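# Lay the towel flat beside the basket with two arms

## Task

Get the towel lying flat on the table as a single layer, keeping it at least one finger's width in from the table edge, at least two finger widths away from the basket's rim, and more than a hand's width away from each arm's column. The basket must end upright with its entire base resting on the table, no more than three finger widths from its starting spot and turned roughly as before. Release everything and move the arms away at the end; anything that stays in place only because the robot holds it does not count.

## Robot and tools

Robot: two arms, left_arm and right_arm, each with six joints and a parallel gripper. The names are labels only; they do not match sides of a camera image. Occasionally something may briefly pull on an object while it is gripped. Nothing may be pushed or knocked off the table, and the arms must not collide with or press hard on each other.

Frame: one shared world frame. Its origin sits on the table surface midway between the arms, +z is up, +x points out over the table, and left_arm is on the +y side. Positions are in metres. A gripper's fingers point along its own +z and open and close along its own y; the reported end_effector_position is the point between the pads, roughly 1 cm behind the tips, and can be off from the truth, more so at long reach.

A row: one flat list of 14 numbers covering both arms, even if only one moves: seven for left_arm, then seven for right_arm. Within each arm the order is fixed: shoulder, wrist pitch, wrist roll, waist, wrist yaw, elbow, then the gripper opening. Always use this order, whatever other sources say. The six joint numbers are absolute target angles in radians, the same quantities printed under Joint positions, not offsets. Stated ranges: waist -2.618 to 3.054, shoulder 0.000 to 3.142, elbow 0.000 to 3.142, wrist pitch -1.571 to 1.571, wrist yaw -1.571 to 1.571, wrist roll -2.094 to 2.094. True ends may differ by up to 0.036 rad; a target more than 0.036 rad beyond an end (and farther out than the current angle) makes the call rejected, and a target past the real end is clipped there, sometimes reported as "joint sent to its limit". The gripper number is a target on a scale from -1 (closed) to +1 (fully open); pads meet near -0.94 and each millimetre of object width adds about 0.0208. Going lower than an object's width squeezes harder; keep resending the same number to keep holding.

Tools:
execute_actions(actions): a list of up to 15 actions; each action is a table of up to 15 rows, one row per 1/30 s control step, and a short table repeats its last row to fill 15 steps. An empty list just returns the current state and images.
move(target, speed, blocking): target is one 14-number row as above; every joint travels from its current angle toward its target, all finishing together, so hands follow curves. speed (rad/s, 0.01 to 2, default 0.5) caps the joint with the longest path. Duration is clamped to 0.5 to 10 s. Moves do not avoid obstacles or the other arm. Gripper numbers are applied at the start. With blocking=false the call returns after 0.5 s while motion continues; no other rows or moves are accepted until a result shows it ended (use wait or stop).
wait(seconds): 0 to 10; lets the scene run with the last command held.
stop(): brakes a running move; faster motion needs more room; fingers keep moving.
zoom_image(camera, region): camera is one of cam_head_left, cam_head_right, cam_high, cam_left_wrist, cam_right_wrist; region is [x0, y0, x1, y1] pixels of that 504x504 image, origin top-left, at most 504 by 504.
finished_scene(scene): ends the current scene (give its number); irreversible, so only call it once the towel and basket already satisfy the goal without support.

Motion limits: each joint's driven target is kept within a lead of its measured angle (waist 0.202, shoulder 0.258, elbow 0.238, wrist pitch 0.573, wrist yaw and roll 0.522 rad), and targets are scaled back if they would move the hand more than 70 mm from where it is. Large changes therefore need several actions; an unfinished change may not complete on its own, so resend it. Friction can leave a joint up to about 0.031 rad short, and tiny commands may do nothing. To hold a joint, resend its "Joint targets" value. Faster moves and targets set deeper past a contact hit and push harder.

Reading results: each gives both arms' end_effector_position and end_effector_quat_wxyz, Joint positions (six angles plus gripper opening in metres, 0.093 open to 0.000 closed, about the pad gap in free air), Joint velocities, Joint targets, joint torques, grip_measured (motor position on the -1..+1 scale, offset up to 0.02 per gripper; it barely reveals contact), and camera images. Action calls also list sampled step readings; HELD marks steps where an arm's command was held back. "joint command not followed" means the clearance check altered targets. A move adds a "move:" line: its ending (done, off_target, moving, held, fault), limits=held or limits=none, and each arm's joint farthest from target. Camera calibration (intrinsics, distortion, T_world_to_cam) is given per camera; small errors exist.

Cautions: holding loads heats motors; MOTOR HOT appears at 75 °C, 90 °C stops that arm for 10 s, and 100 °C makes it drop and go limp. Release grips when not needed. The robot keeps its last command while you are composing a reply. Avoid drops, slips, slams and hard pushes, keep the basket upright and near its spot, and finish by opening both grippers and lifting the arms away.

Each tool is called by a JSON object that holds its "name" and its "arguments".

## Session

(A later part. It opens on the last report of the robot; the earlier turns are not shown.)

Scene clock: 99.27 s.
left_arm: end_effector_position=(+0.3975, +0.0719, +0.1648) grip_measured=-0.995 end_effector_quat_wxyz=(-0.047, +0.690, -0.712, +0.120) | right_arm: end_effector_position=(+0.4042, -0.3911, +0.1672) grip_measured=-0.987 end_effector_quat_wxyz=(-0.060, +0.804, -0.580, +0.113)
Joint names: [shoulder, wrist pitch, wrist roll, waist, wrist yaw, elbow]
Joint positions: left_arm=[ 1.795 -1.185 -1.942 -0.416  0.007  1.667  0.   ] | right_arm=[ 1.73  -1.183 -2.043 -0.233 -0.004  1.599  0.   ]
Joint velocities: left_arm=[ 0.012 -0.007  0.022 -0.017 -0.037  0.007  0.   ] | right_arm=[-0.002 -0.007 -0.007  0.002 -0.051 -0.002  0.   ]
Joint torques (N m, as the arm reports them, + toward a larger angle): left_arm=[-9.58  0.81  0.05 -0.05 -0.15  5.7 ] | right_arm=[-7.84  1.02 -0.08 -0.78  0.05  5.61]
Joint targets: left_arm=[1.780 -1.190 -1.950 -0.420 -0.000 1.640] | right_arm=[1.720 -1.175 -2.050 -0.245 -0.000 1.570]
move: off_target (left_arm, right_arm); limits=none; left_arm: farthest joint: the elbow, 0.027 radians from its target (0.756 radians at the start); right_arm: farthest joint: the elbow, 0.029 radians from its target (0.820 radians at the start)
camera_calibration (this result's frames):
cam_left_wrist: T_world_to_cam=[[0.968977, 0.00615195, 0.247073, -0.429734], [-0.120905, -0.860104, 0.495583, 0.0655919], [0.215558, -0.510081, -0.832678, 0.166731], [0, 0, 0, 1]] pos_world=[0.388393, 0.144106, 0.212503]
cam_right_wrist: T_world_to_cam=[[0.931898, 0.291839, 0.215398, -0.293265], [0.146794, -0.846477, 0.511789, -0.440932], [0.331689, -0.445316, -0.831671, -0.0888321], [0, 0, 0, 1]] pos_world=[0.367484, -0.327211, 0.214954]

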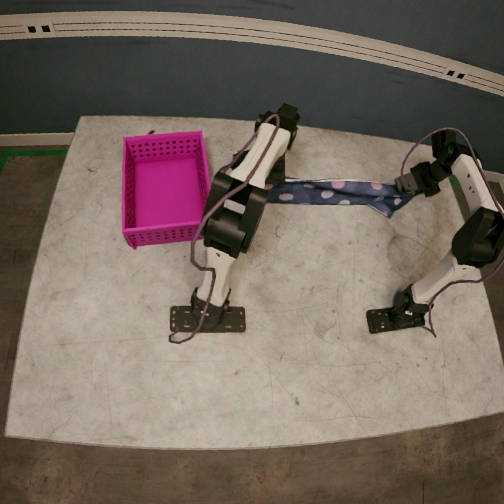

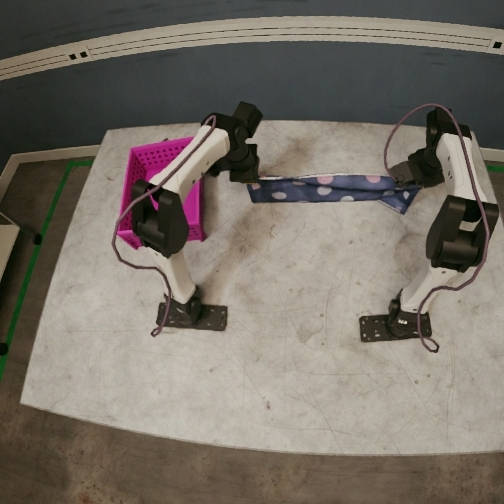

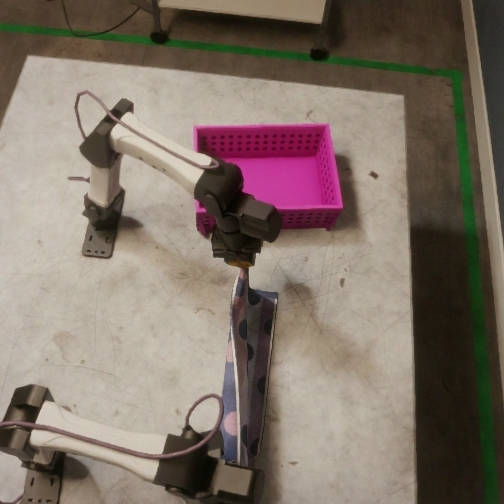

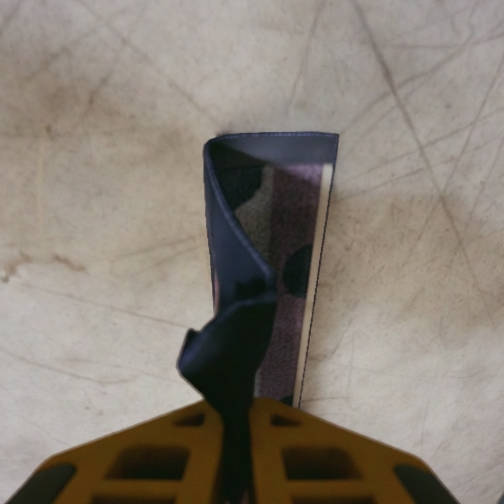

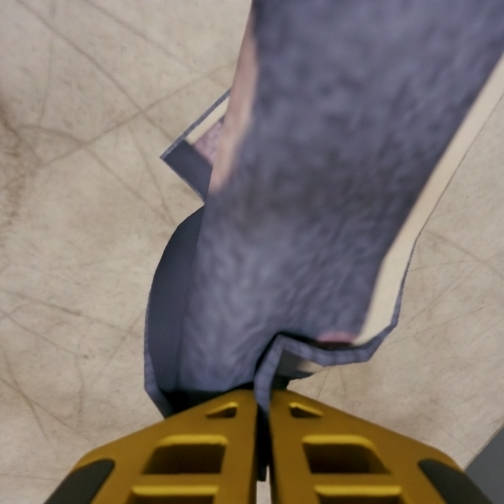

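{"name": "move", "arguments": {"target": [1.64,-0.89,-2.07,-0.65,0,0.955,-1,1.53,-0.89,-2.05,-0.35,0,0.845,-1], "speed": 0.6}}

{"name": "move", "arguments": {"target": [1.64,-0.89,-2.07,-0.65,0,0.955,-1,1.53,-0.89,-2.05,-0.35,0,0.845,0.3]}}

{"name": "move", "arguments": {"target": [1.64,-0.89,-2.07,-0.65,0,0.955,-1,1.45,-1.15,-1.82,-0.3,0,1.05,0.3]}}

Scene clock: 101.70 s.
left_arm: end_effector_position=(+0.2550, +0.0658, +0.0275) grip_measured=-0.995 end_effector_quat_wxyz=(-0.005, -0.657, +0.754, +0.003) | right_arm: end_effector_position=(+0.2676, -0.3958, +0.0309) grip_measured=-0.987 end_effector_quat_wxyz=(-0.002, +0.779, -0.627, -0.002)
Joint names: [shoulder, wrist pitch, wrist roll, waist, wrist yaw, elbow]
Joint positions: left_arm=[ 1.658 -0.902 -2.062 -0.644  0.009  0.981  0.   ] | right_arm=[ 1.54  -0.907 -2.043 -0.338 -0.004  0.875  0.   ]
Joint velocities: left_arm=[ 0.007 -0.095 -0.037 -0.012 -0.022 -0.017  0.   ] | right_arm=[-0.017  0.022 -0.007 -0.007  0.007  0.007  0.   ]
Joint torques (N m, as the arm reports them, + toward a larger angle): left_arm=[-7.61  0.35  0.01 -0.24 -0.16  4.73] | right_arm=[-5.27  0.56 -0.09 -0.77  0.06  4.58]
Joint targets: left_arm=[1.640 -0.890 -2.070 -0.650 -0.000 0.955] | right_arm=[1.530 -0.890 -2.050 -0.350 0.000 0.845]
move: off_target (left_arm, right_arm); limits=none; left_arm: farthest joint: the elbow, 0.026 radians from its target (0.712 radians at the start); right_arm: farthest joint: the elbow, 0.030 radians from its target (0.754 radians at the start)
camera_calibration (this result's frames):
cam_left_wrist: T_world_to_cam=[[0.993395, -0.11468, 0.00377853, -0.249284], [-0.105677, -0.90159, 0.419484, 0.112081], [-0.0446998, -0.417113, -0.907755, 0.142351], [0, 0, 0, 1]] pos_world=[0.265845, 0.131839, 0.0831458]
cam_right_wrist: T_world_to_cam=[[0.98247, 0.185697, -0.0164251, -0.183623], [0.174987, -0.888237, 0.424752, -0.376521], [0.0642856, -0.42018, -0.905161, -0.075221], [0, 0, 0, 1]] pos_world=[0.251126, -0.331949, 0.088825]

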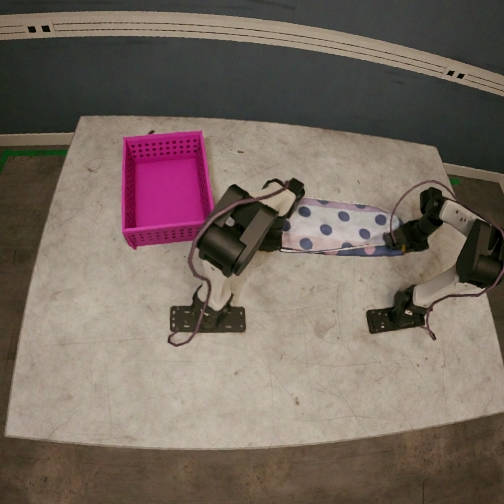

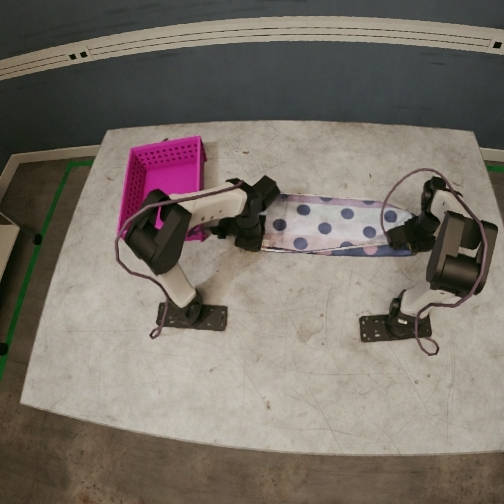

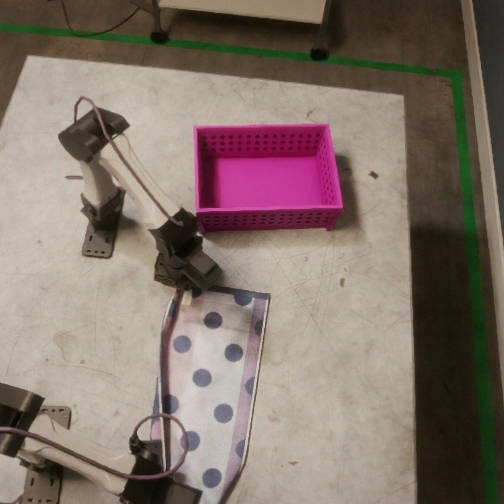

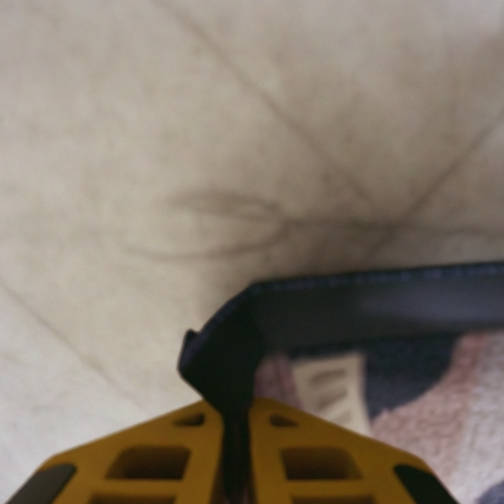

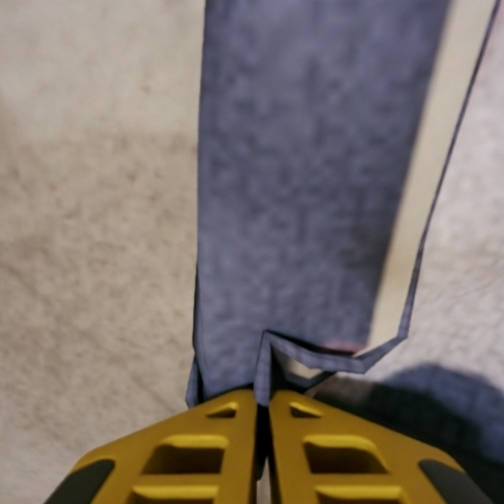

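Scene clock: 102.47 s.
left_arm: end_effector_position=(+0.2551, +0.0658, +0.0275) grip_measured=-0.995 end_effector_quat_wxyz=(-0.005, -0.657, +0.754, +0.002) | right_arm: end_effector_position=(+0.2695, -0.3963, +0.0309) grip_measured=+0.299 end_effector_quat_wxyz=(-0.003, +0.779, -0.627, +0.002)
Joint names: [shoulder, wrist pitch, wrist roll, waist, wrist yaw, elbow]
Joint positions: left_arm=[ 1.658 -0.901 -2.063 -0.644  0.009  0.981  0.   ] | right_arm=[ 1.54  -0.899 -2.043 -0.338 -0.004  0.875  0.06 ]
Joint velocities: left_arm=[-0.007 -0.007 -0.095 -0.022 -0.037  0.002  0.   ] | right_arm=[-0.017  0.022  0.007  0.002  0.037 -0.002 -0.001]
Joint torques (N m, as the arm reports them, + toward a larger angle): left_arm=[-7.57  0.38 -0.01 -0.26 -0.14  4.69] | right_arm=[-5.26  0.49 -0.09 -0.75  0.05  4.59]
Joint targets: left_arm=[1.640 -0.890 -2.070 -0.650 0.000 0.955] | right_arm=[1.530 -0.890 -2.050 -0.350 -0.000 0.845]
move: off_target (left_arm, right_arm); limits=none; left_arm: farthest joint: the elbow, 0.026 radians from its target (0.026 radians at the start); right_arm: farthest joint: the elbow, 0.030 radians from its target (0.030 radians at the start)
camera_calibration (this result's frames):
cam_left_wrist: T_world_to_cam=[[0.993438, -0.1143, 0.00410903, -0.24941], [-0.105462, -0.901538, 0.41965, 0.111977], [-0.0442617, -0.41733, -0.907677, 0.142231], [0, 0, 0, 1]] pos_world=[0.265878, 0.131801, 0.0831339]
cam_right_wrist: T_world_to_cam=[[0.982569, 0.185671, -0.00919121, -0.185637], [0.171684, -0.887369, 0.427903, -0.376154], [0.0712931, -0.422023, -0.903778, -0.0782073], [0, 0, 0, 1]] pos_world=[0.252556, -0.332325, 0.0885691]

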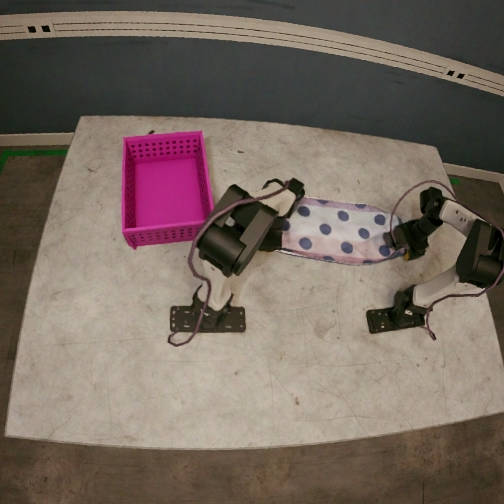

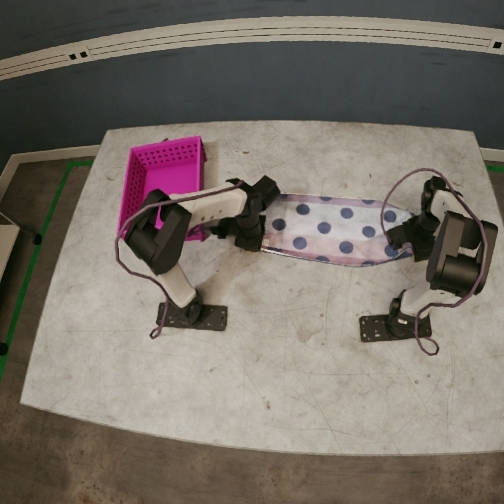

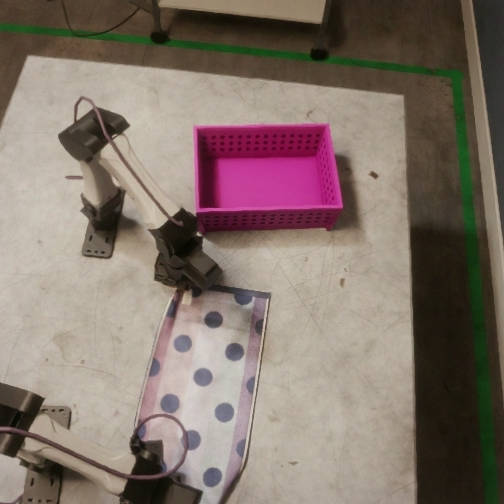

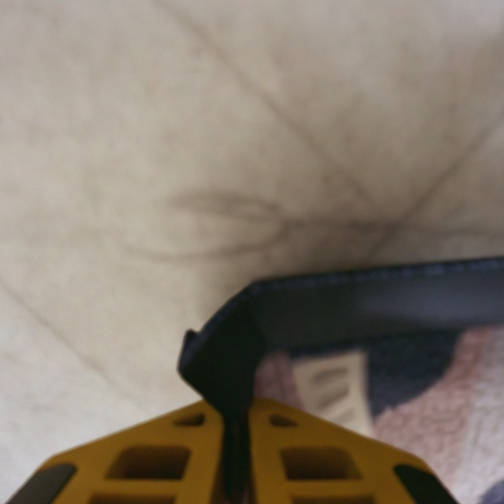

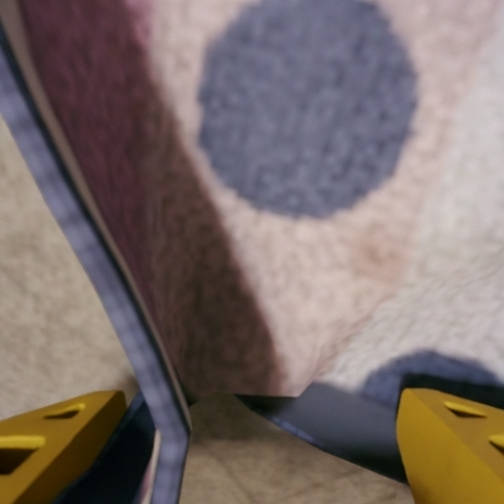

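Scene clock: 103.77 s.
left_arm: end_effector_position=(+0.2551, +0.0659, +0.0275) grip_measured=-0.995 end_effector_quat_wxyz=(-0.005, -0.657, +0.754, +0.003) | right_arm: end_effector_position=(+0.2673, -0.3887, +0.0865) grip_measured=+0.299 end_effector_quat_wxyz=(-0.003, +0.717, -0.697, +0.001)
Joint names: [shoulder, wrist pitch, wrist roll, waist, wrist yaw, elbow]
Joint positions: left_arm=[ 1.658 -0.901 -2.063 -0.644  0.008  0.981  0.   ] | right_arm=[ 1.457 -1.138 -1.827 -0.309 -0.004  1.03   0.06 ]
Joint velocities: left_arm=[-0.002  0.022  0.066 -0.007  0.007  0.022  0.   ] | right_arm=[-0.012 -0.037  0.022 -0.012 -0.037  0.007  0.   ]
Joint torques (N m, as the arm reports them, + toward a larger angle): left_arm=[-7.53  0.4  -0.01 -0.29 -0.15  4.75] | right_arm=[-4.72  0.29  0.1   1.02  0.05  9.02]
Joint targets: left_arm=[1.640 -0.890 -2.070 -0.650 0.000 0.955] | right_arm=[1.450 -1.150 -1.820 -0.300 0.000 1.050]
move: off_target (left_arm); limits=none; left_arm: farthest joint: the elbow, 0.026 radians from its target (0.026 radians at the start); right_arm: farthest joint: the elbow, 0.020 radians from its target (0.175 radians at the start)
camera_calibration (this result's frames):
cam_left_wrist: T_world_to_cam=[[0.993435, -0.114308, 0.00448442, -0.249482], [-0.105656, -0.901797, 0.419046, 0.112162], [-0.0438564, -0.416769, -0.907954, 0.142144], [0, 0, 0, 1]] pos_world=[0.265929, 0.131871, 0.0831783]
cam_right_wrist: T_world_to_cam=[[0.999946, -0.000519975, -0.0103797, -0.261322], [0.00395523, -0.90455, 0.426348, -0.354465], [-0.00961063, -0.426366, -0.9045, -0.00462775], [0, 0, 0, 1]] pos_world=[0.262666, -0.322741, 0.144227]

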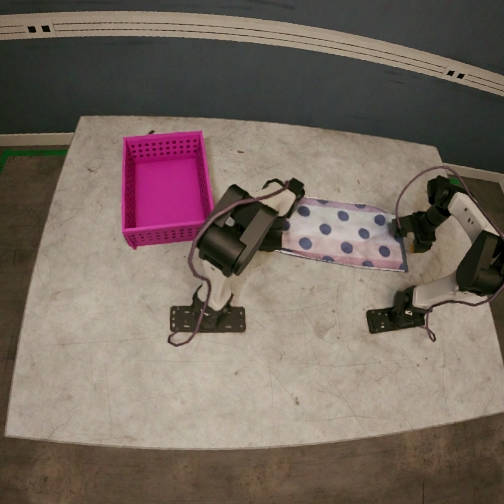

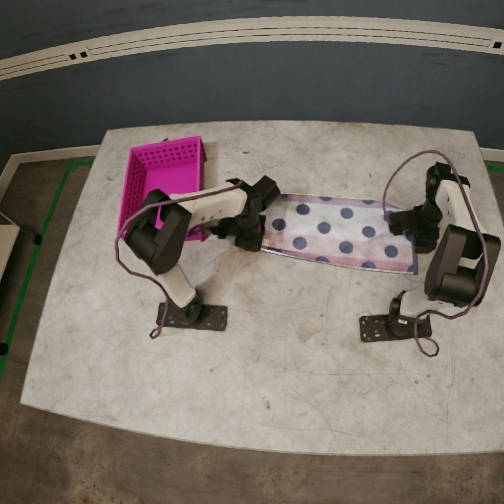

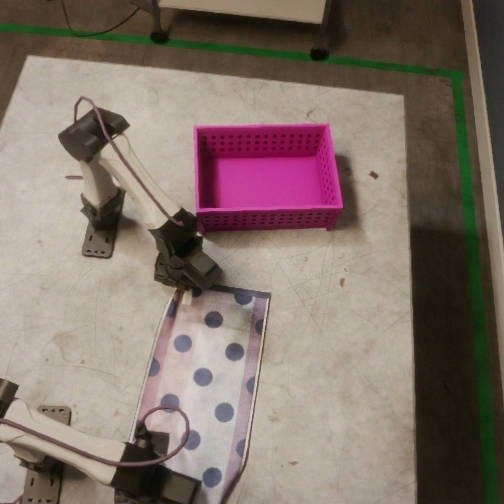

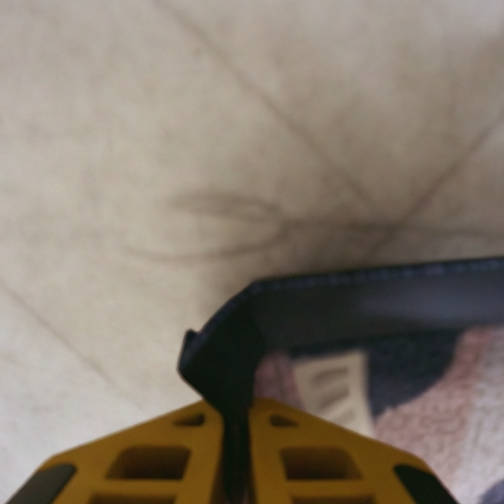

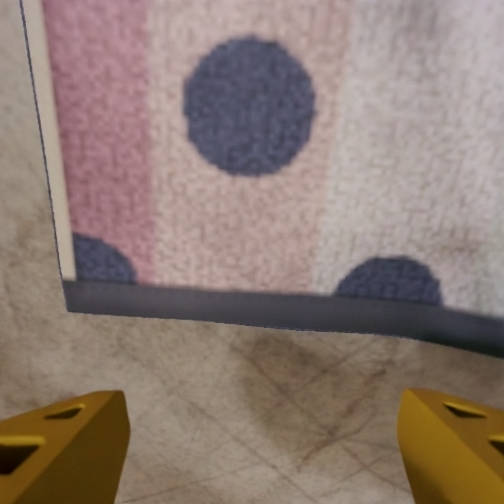

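{"name": "move", "arguments": {"target": [1.64,-0.89,-2.07,-0.65,0,0.955,-1,1.26,-1.0,-1.82,-0.395,0,0.68,0.2], "speed": 0.6}}

{"name": "move", "arguments": {"target": [1.64,-0.89,-2.07,-0.65,0,0.955,-1,1.37,-0.84,-1.82,-0.395,0,0.56,0.2], "speed": 0.25}}

{"name": "move", "arguments": {"target": [1.64,-0.89,-2.07,-0.65,0,0.955,-1,1.37,-0.84,-1.82,-0.395,0,0.56,-1]}}

Scene clock: 105.43 s.
left_arm: end_effector_position=(+0.2551, +0.0659, +0.0275) grip_measured=-0.995 end_effector_quat_wxyz=(-0.005, -0.657, +0.754, +0.003) | right_arm: end_effector_position=(+0.2066, -0.3885, +0.0426) grip_measured=+0.201 end_effector_quat_wxyz=(+0.001, -0.690, +0.724, +0.003)
Joint names: [shoulder, wrist pitch, wrist roll, waist, wrist yaw, elbow]
Joint positions: left_arm=[ 1.658 -0.901 -2.063 -0.644  0.008  0.981  0.   ] | right_arm=[ 1.274 -1.009 -1.827 -0.385 -0.004  0.707  0.055]
Joint velocities: left_arm=[-0.017  0.037  0.037  0.002 -0.051 -0.002  0.   ] | right_arm=[-0.007 -0.037  0.037 -0.017  0.007 -0.002 -0.   ]
Joint torques (N m, as the arm reports them, + toward a larger angle): left_arm=[-7.59  0.4  -0.01 -0.22 -0.14  4.71] | right_arm=[-3.41  0.45  0.06 -0.55  0.05  4.99]
Joint targets: left_arm=[1.640 -0.890 -2.070 -0.650 0.000 0.955] | right_arm=[1.260 -1.000 -1.820 -0.395 -0.000 0.680]
move: off_target (left_arm, right_arm); limits=none; left_arm: farthest joint: the elbow, 0.026 radians from its target (0.026 radians at the start); right_arm: farthest joint: the elbow, 0.027 radians from its target (0.350 radians at the start)
camera_calibration (this result's frames):
cam_left_wrist: T_world_to_cam=[[0.993479, -0.113929, 0.00448301, -0.249518], [-0.105311, -0.901838, 0.419043, 0.112077], [-0.0436983, -0.416782, -0.907955, 0.142105], [0, 0, 0, 1]] pos_world=[0.265904, 0.131875, 0.0831786]
cam_right_wrist: T_world_to_cam=[[0.996868, -0.0763053, -0.0207852, -0.229416], [-0.0603239, -0.903606, 0.424095, -0.321624], [-0.0511424, -0.421513, -0.905379, -0.0343827], [0, 0, 0, 1]] pos_world=[0.207537, -0.32262, 0.100501]

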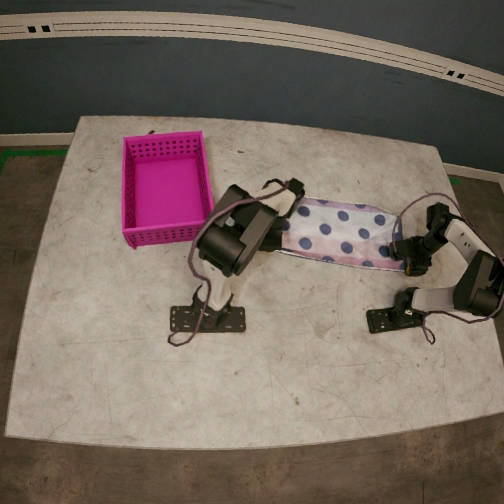

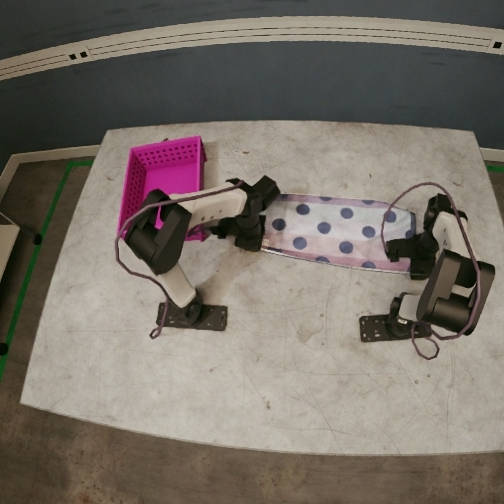

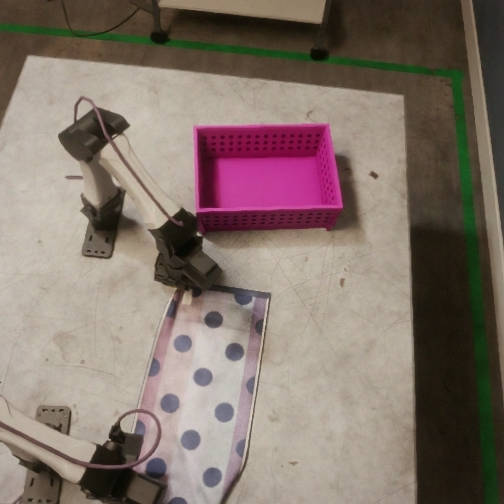

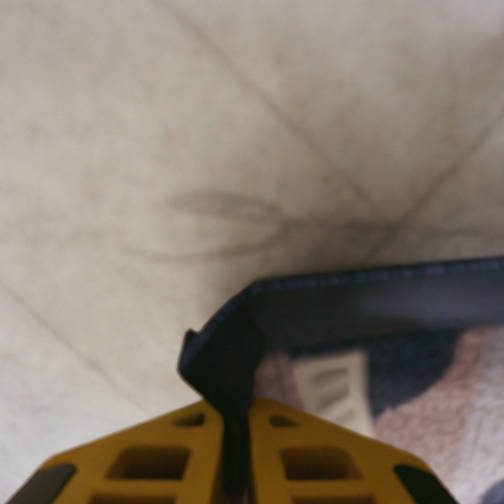

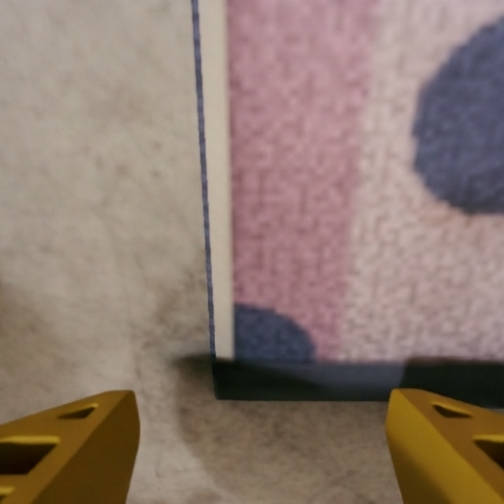

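Scene clock: 106.37 s.
left_arm: end_effector_position=(+0.2551, +0.0659, +0.0275) grip_measured=-0.995 end_effector_quat_wxyz=(-0.005, -0.657, +0.754, +0.003) | right_arm: end_effector_position=(+0.2009, -0.3867, +0.0135) grip_measured=+0.201 end_effector_quat_wxyz=(-0.006, -0.690, +0.724, +0.015)
Joint names: [shoulder, wrist pitch, wrist roll, waist, wrist yaw, elbow]
Joint positions: left_arm=[ 1.658 -0.901 -2.063 -0.644  0.008  0.981  0.   ] | right_arm=[ 1.331 -0.893 -1.827 -0.385 -0.004  0.621  0.055]
Joint velocities: left_arm=[-0.002  0.051  0.095 -0.012  0.051  0.007  0.   ] | right_arm=[ 0.007 -0.066 -0.066  0.007  0.007  0.002 -0.   ]
Joint torques (N m, as the arm reports them, + toward a larger angle): left_arm=[-7.58  0.41 -0.02 -0.22 -0.14  4.68] | right_arm=[-0.08  0.88  0.06 -0.6   0.04  1.85]
Joint targets: left_arm=[1.640 -0.890 -2.070 -0.650 0.000 0.955] | right_arm=[1.370 -0.840 -1.820 -0.395 0.000 0.560]
move: off_target (left_arm, right_arm); limits=none; left_arm: farthest joint: the elbow, 0.026 radians from its target (0.026 radians at the start); right_arm: farthest joint: the elbow, 0.061 radians from its target (0.147 radians at the start)
camera_calibration (this result's frames):
cam_left_wrist: T_world_to_cam=[[0.993479, -0.113929, 0.00448301, -0.249518], [-0.105311, -0.901838, 0.419043, 0.112077], [-0.0436983, -0.416782, -0.907955, 0.142105], [0, 0, 0, 1]] pos_world=[0.265904, 0.131875, 0.0831786]
cam_right_wrist: T_world_to_cam=[[0.996007, -0.0760351, -0.0467833, -0.223593], [-0.0495924, -0.906974, 0.418258, -0.311417], [-0.0742335, -0.414267, -0.907123, -0.0527556], [0, 0, 0, 1]] pos_world=[0.20334, -0.321303, 0.0719362]

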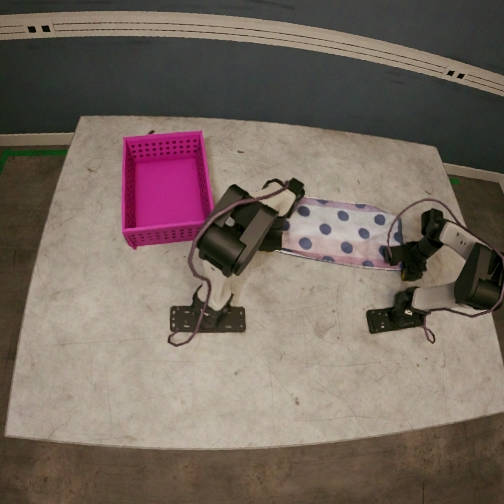

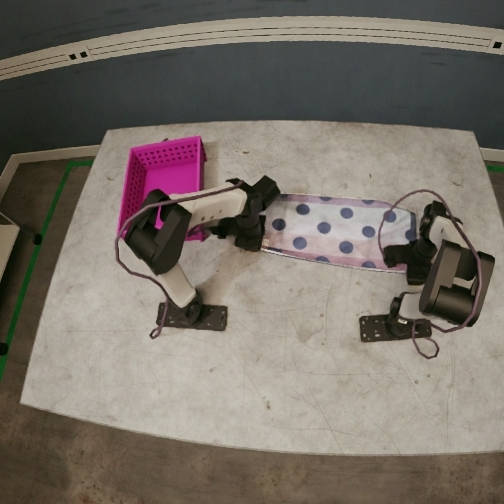

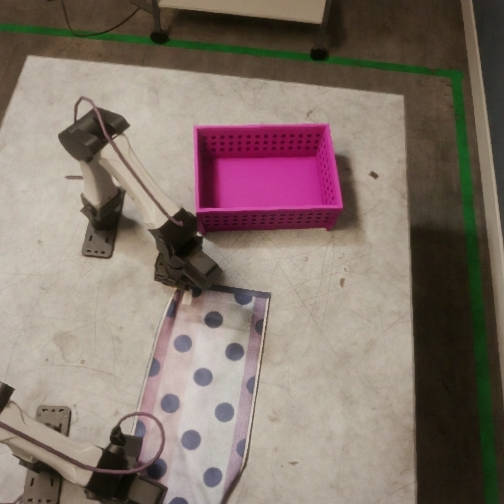

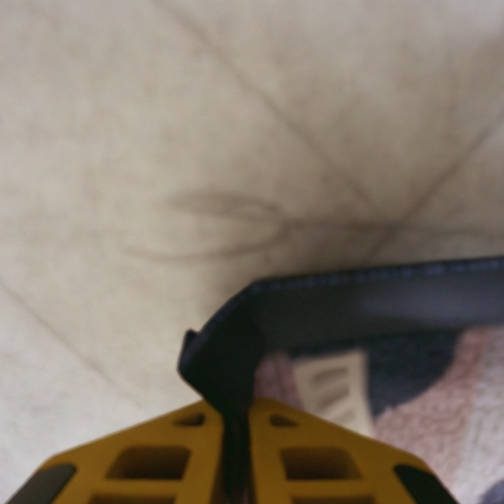

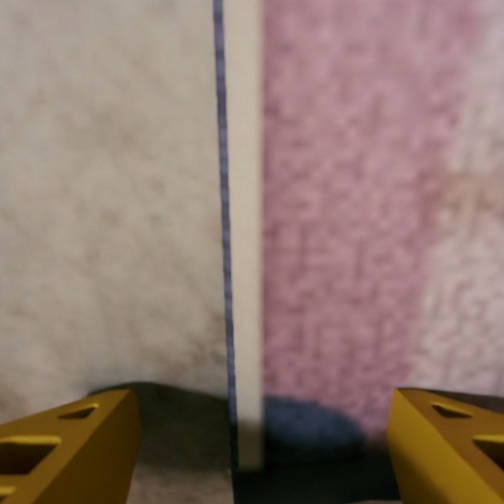

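Scene clock: 107.07 s.
left_arm: end_effector_position=(+0.2551, +0.0659, +0.0275) grip_measured=-0.995 end_effector_quat_wxyz=(-0.005, -0.657, +0.754, +0.003) | right_arm: end_effector_position=(+0.2051, -0.3877, +0.0132) grip_measured=-0.983 end_effector_quat_wxyz=(-0.001, -0.690, +0.724, +0.008)
Joint names: [shoulder, wrist pitch, wrist roll, waist, wrist yaw, elbow]
Joint positions: left_arm=[ 1.658 -0.901 -2.063 -0.644  0.008  0.981  0.   ] | right_arm=[ 1.332 -0.875 -1.827 -0.385 -0.006  0.621  0.   ]
Joint velocities: left_arm=[-0.002 -0.095  0.022 -0.012 -0.022  0.002  0.   ] | right_arm=[-0.002 -0.066  0.007  0.022 -0.022  0.027  0.   ]
Joint torques (N m, as the arm reports them, + toward a larger angle): left_arm=[-7.67  0.38  0.   -0.18 -0.14  4.65] | right_arm=[-0.22  0.73  0.05 -0.6   0.07  1.85]
Joint targets: left_arm=[1.640 -0.890 -2.070 -0.650 -0.000 0.955] | right_arm=[1.370 -0.840 -1.820 -0.395 -0.000 0.560]
move: off_target (left_arm, right_arm); limits=none; left_arm: farthest joint: the elbow, 0.026 radians from its target (0.026 radians at the start); right_arm: farthest joint: the elbow, 0.061 radians from its target (0.061 radians at the start)
camera_calibration (this result's frames):
cam_left_wrist: T_world_to_cam=[[0.993479, -0.113929, 0.00448301, -0.249518], [-0.105311, -0.901838, 0.419043, 0.112077], [-0.0436983, -0.416782, -0.907955, 0.142105], [0, 0, 0, 1]] pos_world=[0.265904, 0.131875, 0.0831786]
cam_right_wrist: T_world_to_cam=[[0.99664, -0.0762032, -0.030014, -0.228212], [-0.0565875, -0.905627, 0.420283, -0.310036], [-0.0592084, -0.417172, -0.906897, -0.0573112], [0, 0, 0, 1]] pos_world=[0.206508, -0.322076, 0.0714777]

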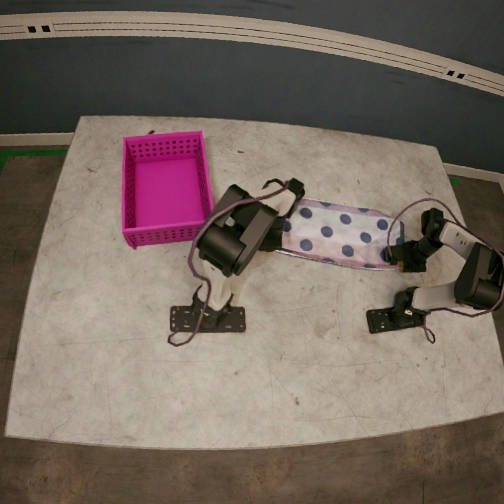

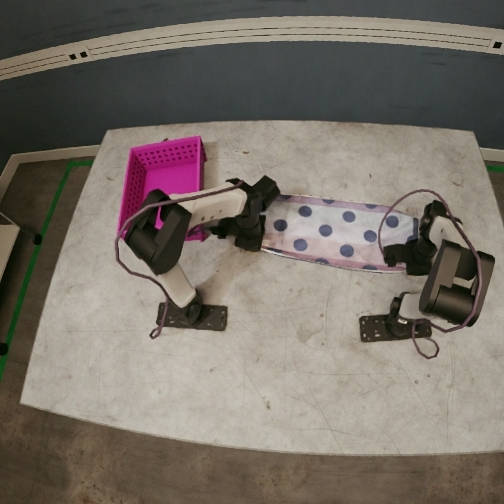

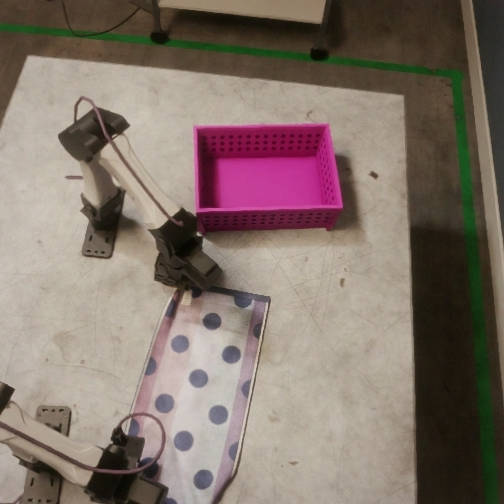

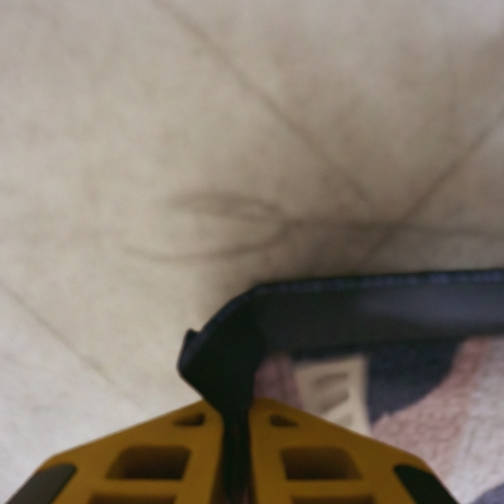

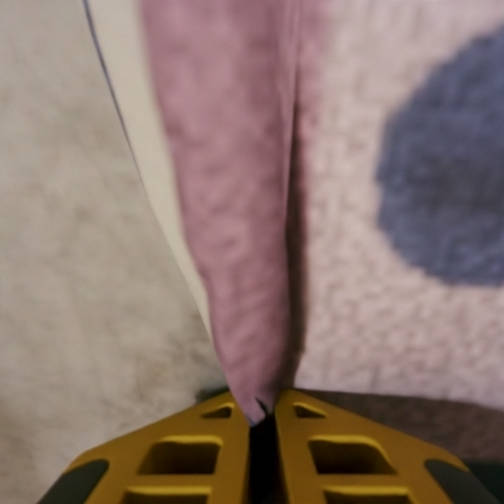

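{"name": "move", "arguments": {"target": [2.1,-1.2,-1.85,-0.3,0,2.42,-1,2.1,-1.2,-1.68,-0.165,0,2.42,-1], "speed": 0.8}}

{"name": "wait", "arguments": {"seconds": 8}}

{"name": "move", "arguments": {"target": [1.78,-1.19,-1.95,-0.42,0,1.64,-1,1.72,-1.175,-1.73,-0.225,0,1.57,-1], "speed": 0.6}}

Scene clock: 110.43 s.
left_arm: end_effector_position=(+0.5346, +0.0749, +0.2938) grip_measured=-0.995 end_effector_quat_wxyz=(-0.161, +0.660, -0.666, +0.306) | right_arm: end_effector_position=(+0.5508, -0.3802, +0.2906) grip_measured=-0.984 end_effector_quat_wxyz=(-0.217, +0.675, -0.655, +0.262)
Joint names: [shoulder, wrist pitch, wrist roll, waist, wrist yaw, elbow]
Joint positions: left_arm=[ 2.077 -1.183 -1.857 -0.307  0.008  2.396  0.   ] | right_arm=[ 2.081 -1.191 -1.687 -0.17  -0.006  2.396  0.   ]
Joint velocities: left_arm=[-0.017  0.022 -0.022  0.007  0.037 -0.002  0.   ] | right_arm=[-0.007 -0.051 -0.037 -0.022 -0.037  0.002  0.   ]
Joint torques (N m, as the arm reports them, + toward a larger angle): left_arm=[-9.36  1.54  0.21  0.95 -0.16  9.75] | right_arm=[-8.62  1.65  0.1   0.59  0.08  9.71]
Joint targets: left_arm=[2.100 -1.200 -1.850 -0.300 -0.000 2.420] | right_arm=[2.100 -1.200 -1.680 -0.165 0.000 2.420]
move: off_target (left_arm, right_arm); limits=none; left_arm: farthest joint: the elbow, 0.024 radians from its target (1.439 radians at the start); right_arm: farthest joint: the elbow, 0.024 radians from its target (1.799 radians at the start)
camera_calibration (this result's frames):
cam_left_wrist: T_world_to_cam=[[0.773749, 0.0846885, 0.627806, -0.607873], [-0.314939, -0.808453, 0.497208, 0.120144], [0.54966, -0.582435, -0.598868, 0.00423717], [0, 0, 0, 1]] pos_world=[0.50585, 0.151079, 0.324427]
cam_right_wrist: T_world_to_cam=[[0.779941, 0.0183727, 0.625583, -0.599078], [-0.284325, -0.880063, 0.380327, -0.253483], [0.55754, -0.474501, -0.681174, -0.209225], [0, 0, 0, 1]] pos_world=[0.511825, -0.311352, 0.328661]

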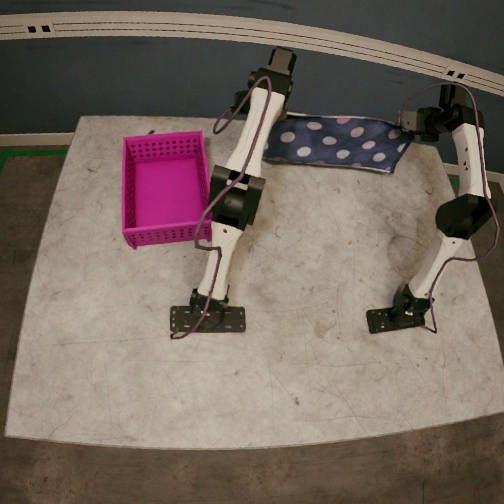

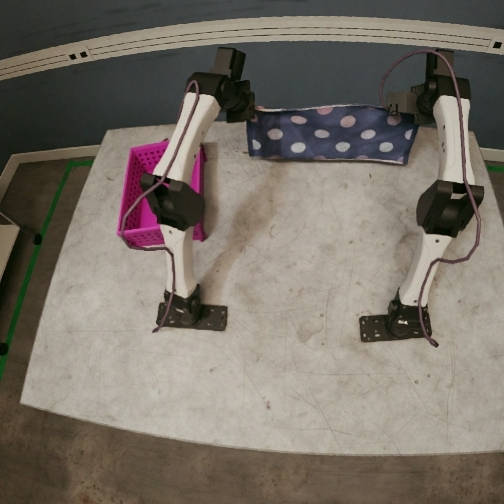

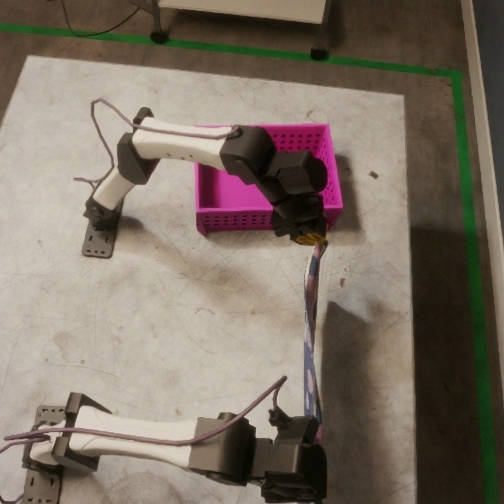

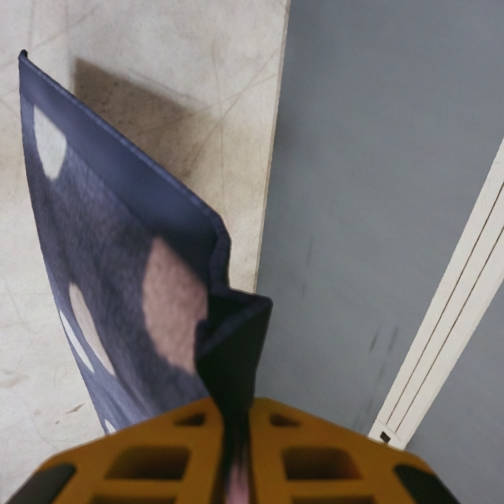

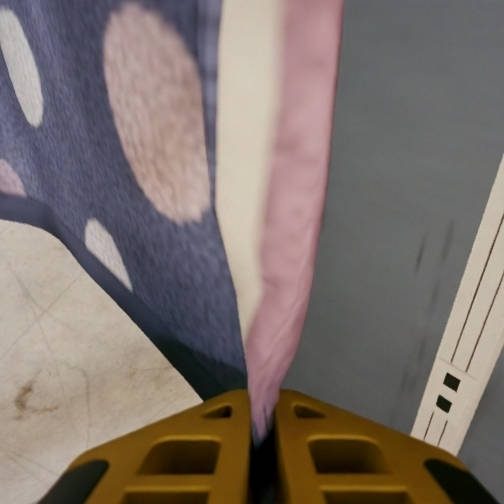

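Scene clock: 118.43 s.
left_arm: end_effector_position=(+0.5346, +0.0749, +0.2938) grip_measured=-0.995 end_effector_quat_wxyz=(-0.161, +0.660, -0.666, +0.306) | right_arm: end_effector_position=(+0.5507, -0.3802, +0.2905) grip_measured=-0.984 end_effector_quat_wxyz=(-0.217, +0.675, -0.655, +0.262)
Joint names: [shoulder, wrist pitch, wrist roll, waist, wrist yaw, elbow]
Joint positions: left_arm=[ 2.077 -1.183 -1.857 -0.307  0.008  2.396  0.   ] | right_arm=[ 2.081 -1.191 -1.687 -0.17  -0.006  2.396  0.   ]
Joint velocities: left_arm=[ 0.007 -0.022 -0.037 -0.017 -0.066 -0.012  0.   ] | right_arm=[ 0.007  0.037  0.022  0.002  0.022 -0.017  0.   ]
Joint torques (N m, as the arm reports them, + toward a larger angle): left_arm=[-9.33  1.51  0.21  0.94 -0.13  9.68] | right_arm=[-8.6   1.65  0.1   0.62  0.08  9.71]
Joint targets: left_arm=[2.100 -1.200 -1.850 -0.300 -0.000 2.420] | right_arm=[2.100 -1.200 -1.680 -0.165 0.000 2.420]
wait: 8.00 s; at rest by 0.17 s
camera_calibration (this result's frames):
cam_left_wrist: T_world_to_cam=[[0.773749, 0.0846885, 0.627806, -0.607873], [-0.314939, -0.808453, 0.497208, 0.120144], [0.54966, -0.582435, -0.598868, 0.00423717], [0, 0, 0, 1]] pos_world=[0.50585, 0.151079, 0.324427]
cam_right_wrist: T_world_to_cam=[[0.780179, 0.0183515, 0.625287, -0.599039], [-0.284181, -0.880076, 0.380405, -0.253582], [0.557281, -0.474478, -0.681401, -0.209005], [0, 0, 0, 1]] pos_world=[0.511769, -0.311347, 0.328619]

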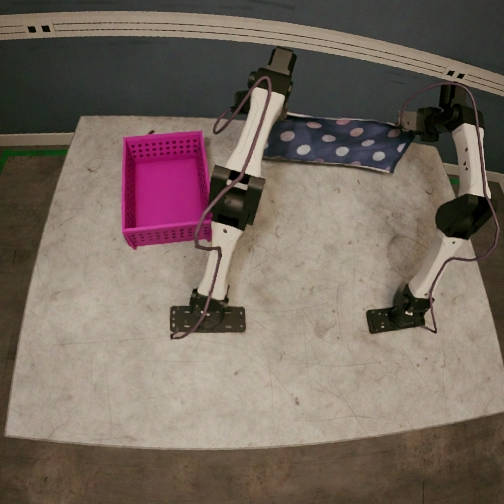

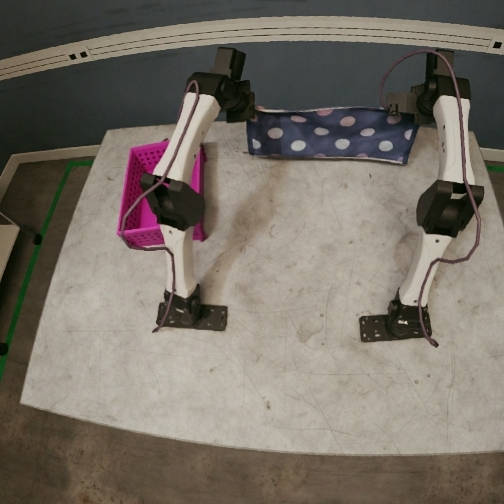

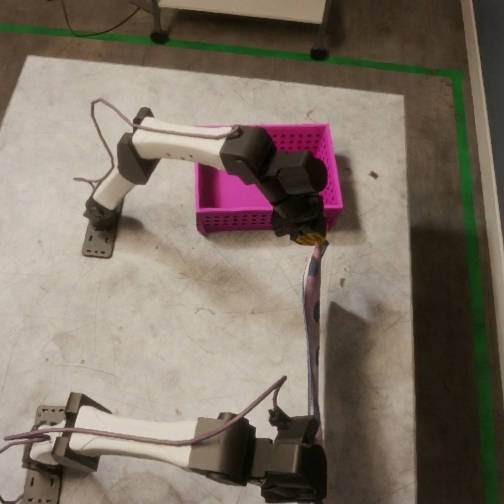

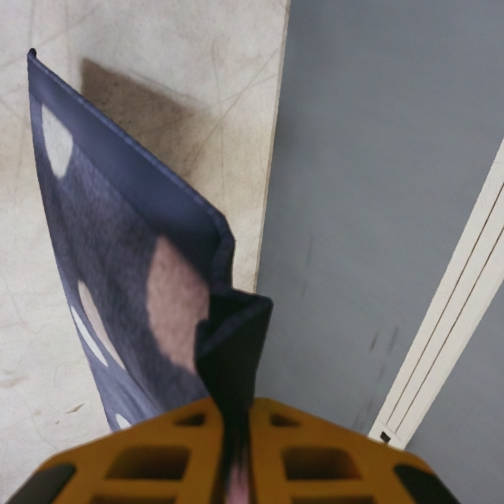

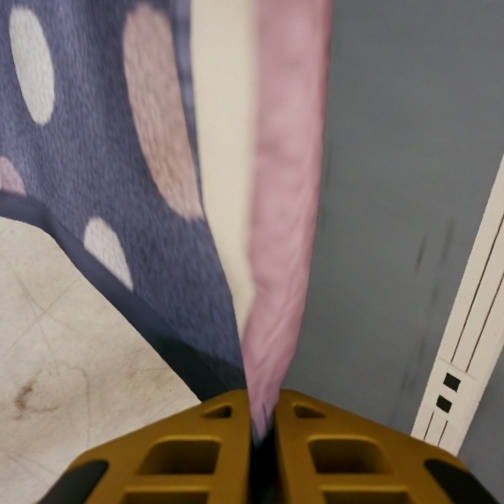

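Scene clock: 120.30 s.
left_arm: end_effector_position=(+0.3980, +0.0724, +0.1639) grip_measured=-0.995 end_effector_quat_wxyz=(-0.046, +0.691, -0.711, +0.119) | right_arm: end_effector_position=(+0.4062, -0.3837, +0.1663) grip_measured=-0.983 end_effector_quat_wxyz=(-0.079, +0.708, -0.694, +0.101)
Joint names: [shoulder, wrist pitch, wrist roll, waist, wrist yaw, elbow]
Joint positions: left_arm=[ 1.797 -1.184 -1.942 -0.414  0.008  1.667  0.   ] | right_arm=[ 1.733 -1.179 -1.723 -0.213 -0.006  1.599  0.   ]
Joint velocities: left_arm=[-0.002  0.007 -0.022  0.007 -0.081  0.007  0.   ] | right_arm=[-0.022 -0.037  0.007  0.002 -0.022 -0.007  0.   ]
Joint torques (N m, as the arm reports them, + toward a larger angle): left_arm=[-9.81  0.83  0.01 -0.21 -0.16  5.6 ] | right_arm=[-7.97  1.   -0.09 -0.74  0.06  5.69]
Joint targets: left_arm=[1.780 -1.190 -1.950 -0.420 -0.000 1.640] | right_arm=[1.720 -1.175 -1.730 -0.225 -0.000 1.570]
move: off_target (left_arm, right_arm); limits=none; left_arm: farthest joint: the elbow, 0.027 radians from its target (0.756 radians at the start); right_arm: farthest joint: the elbow, 0.029 radians from its target (0.826 radians at the start)
camera_calibration (this result's frames):
cam_left_wrist: T_world_to_cam=[[0.969375, 0.00745414, 0.245472, -0.430013], [-0.118929, -0.860267, 0.495779, 0.06568], [0.214867, -0.509789, -0.833035, 0.166412], [0, 0, 0, 1]] pos_world=[0.388899, 0.144543, 0.21162]
cam_right_wrist: T_world_to_cam=[[0.971394, -0.00507545, 0.237418, -0.430732], [-0.112099, -0.891171, 0.4396, -0.334448], [0.209349, -0.453639, -0.866248, -0.0347581], [0, 0, 0, 1]] pos_world=[0.388196, -0.316004, 0.219178]

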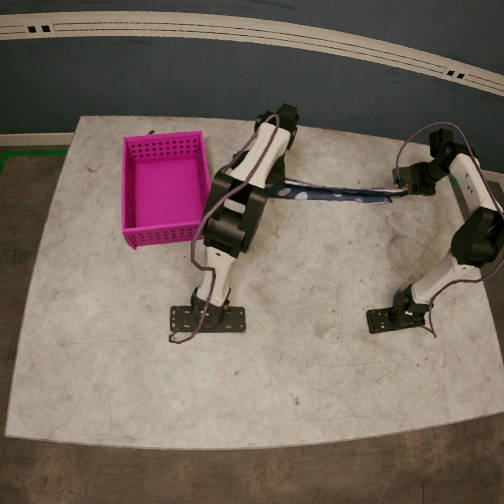

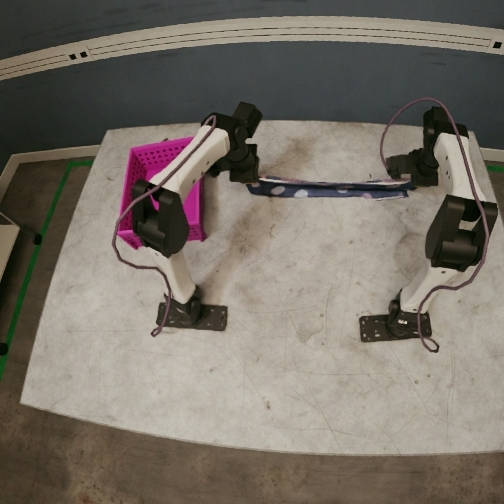

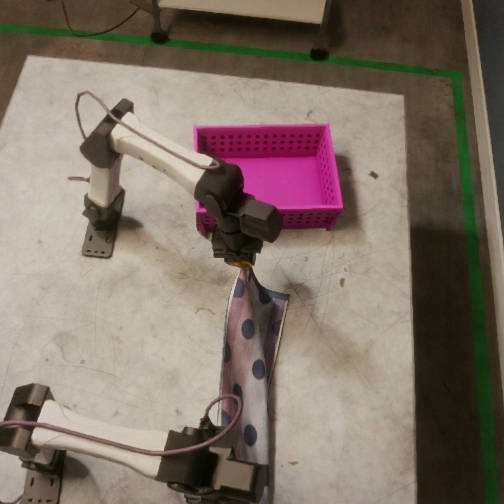

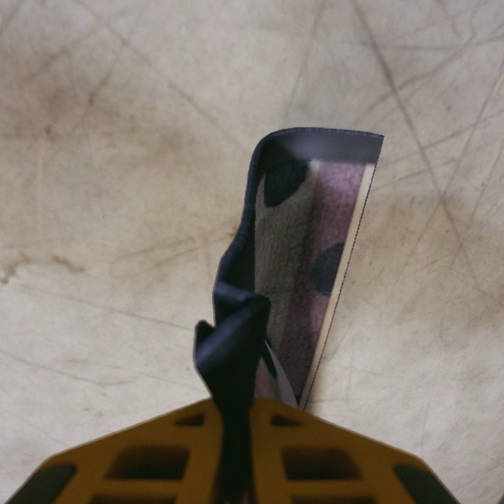

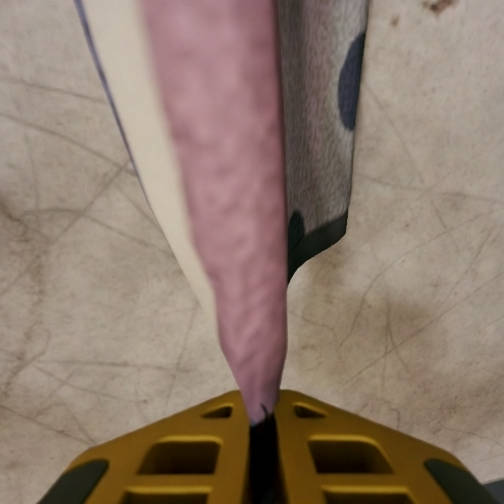

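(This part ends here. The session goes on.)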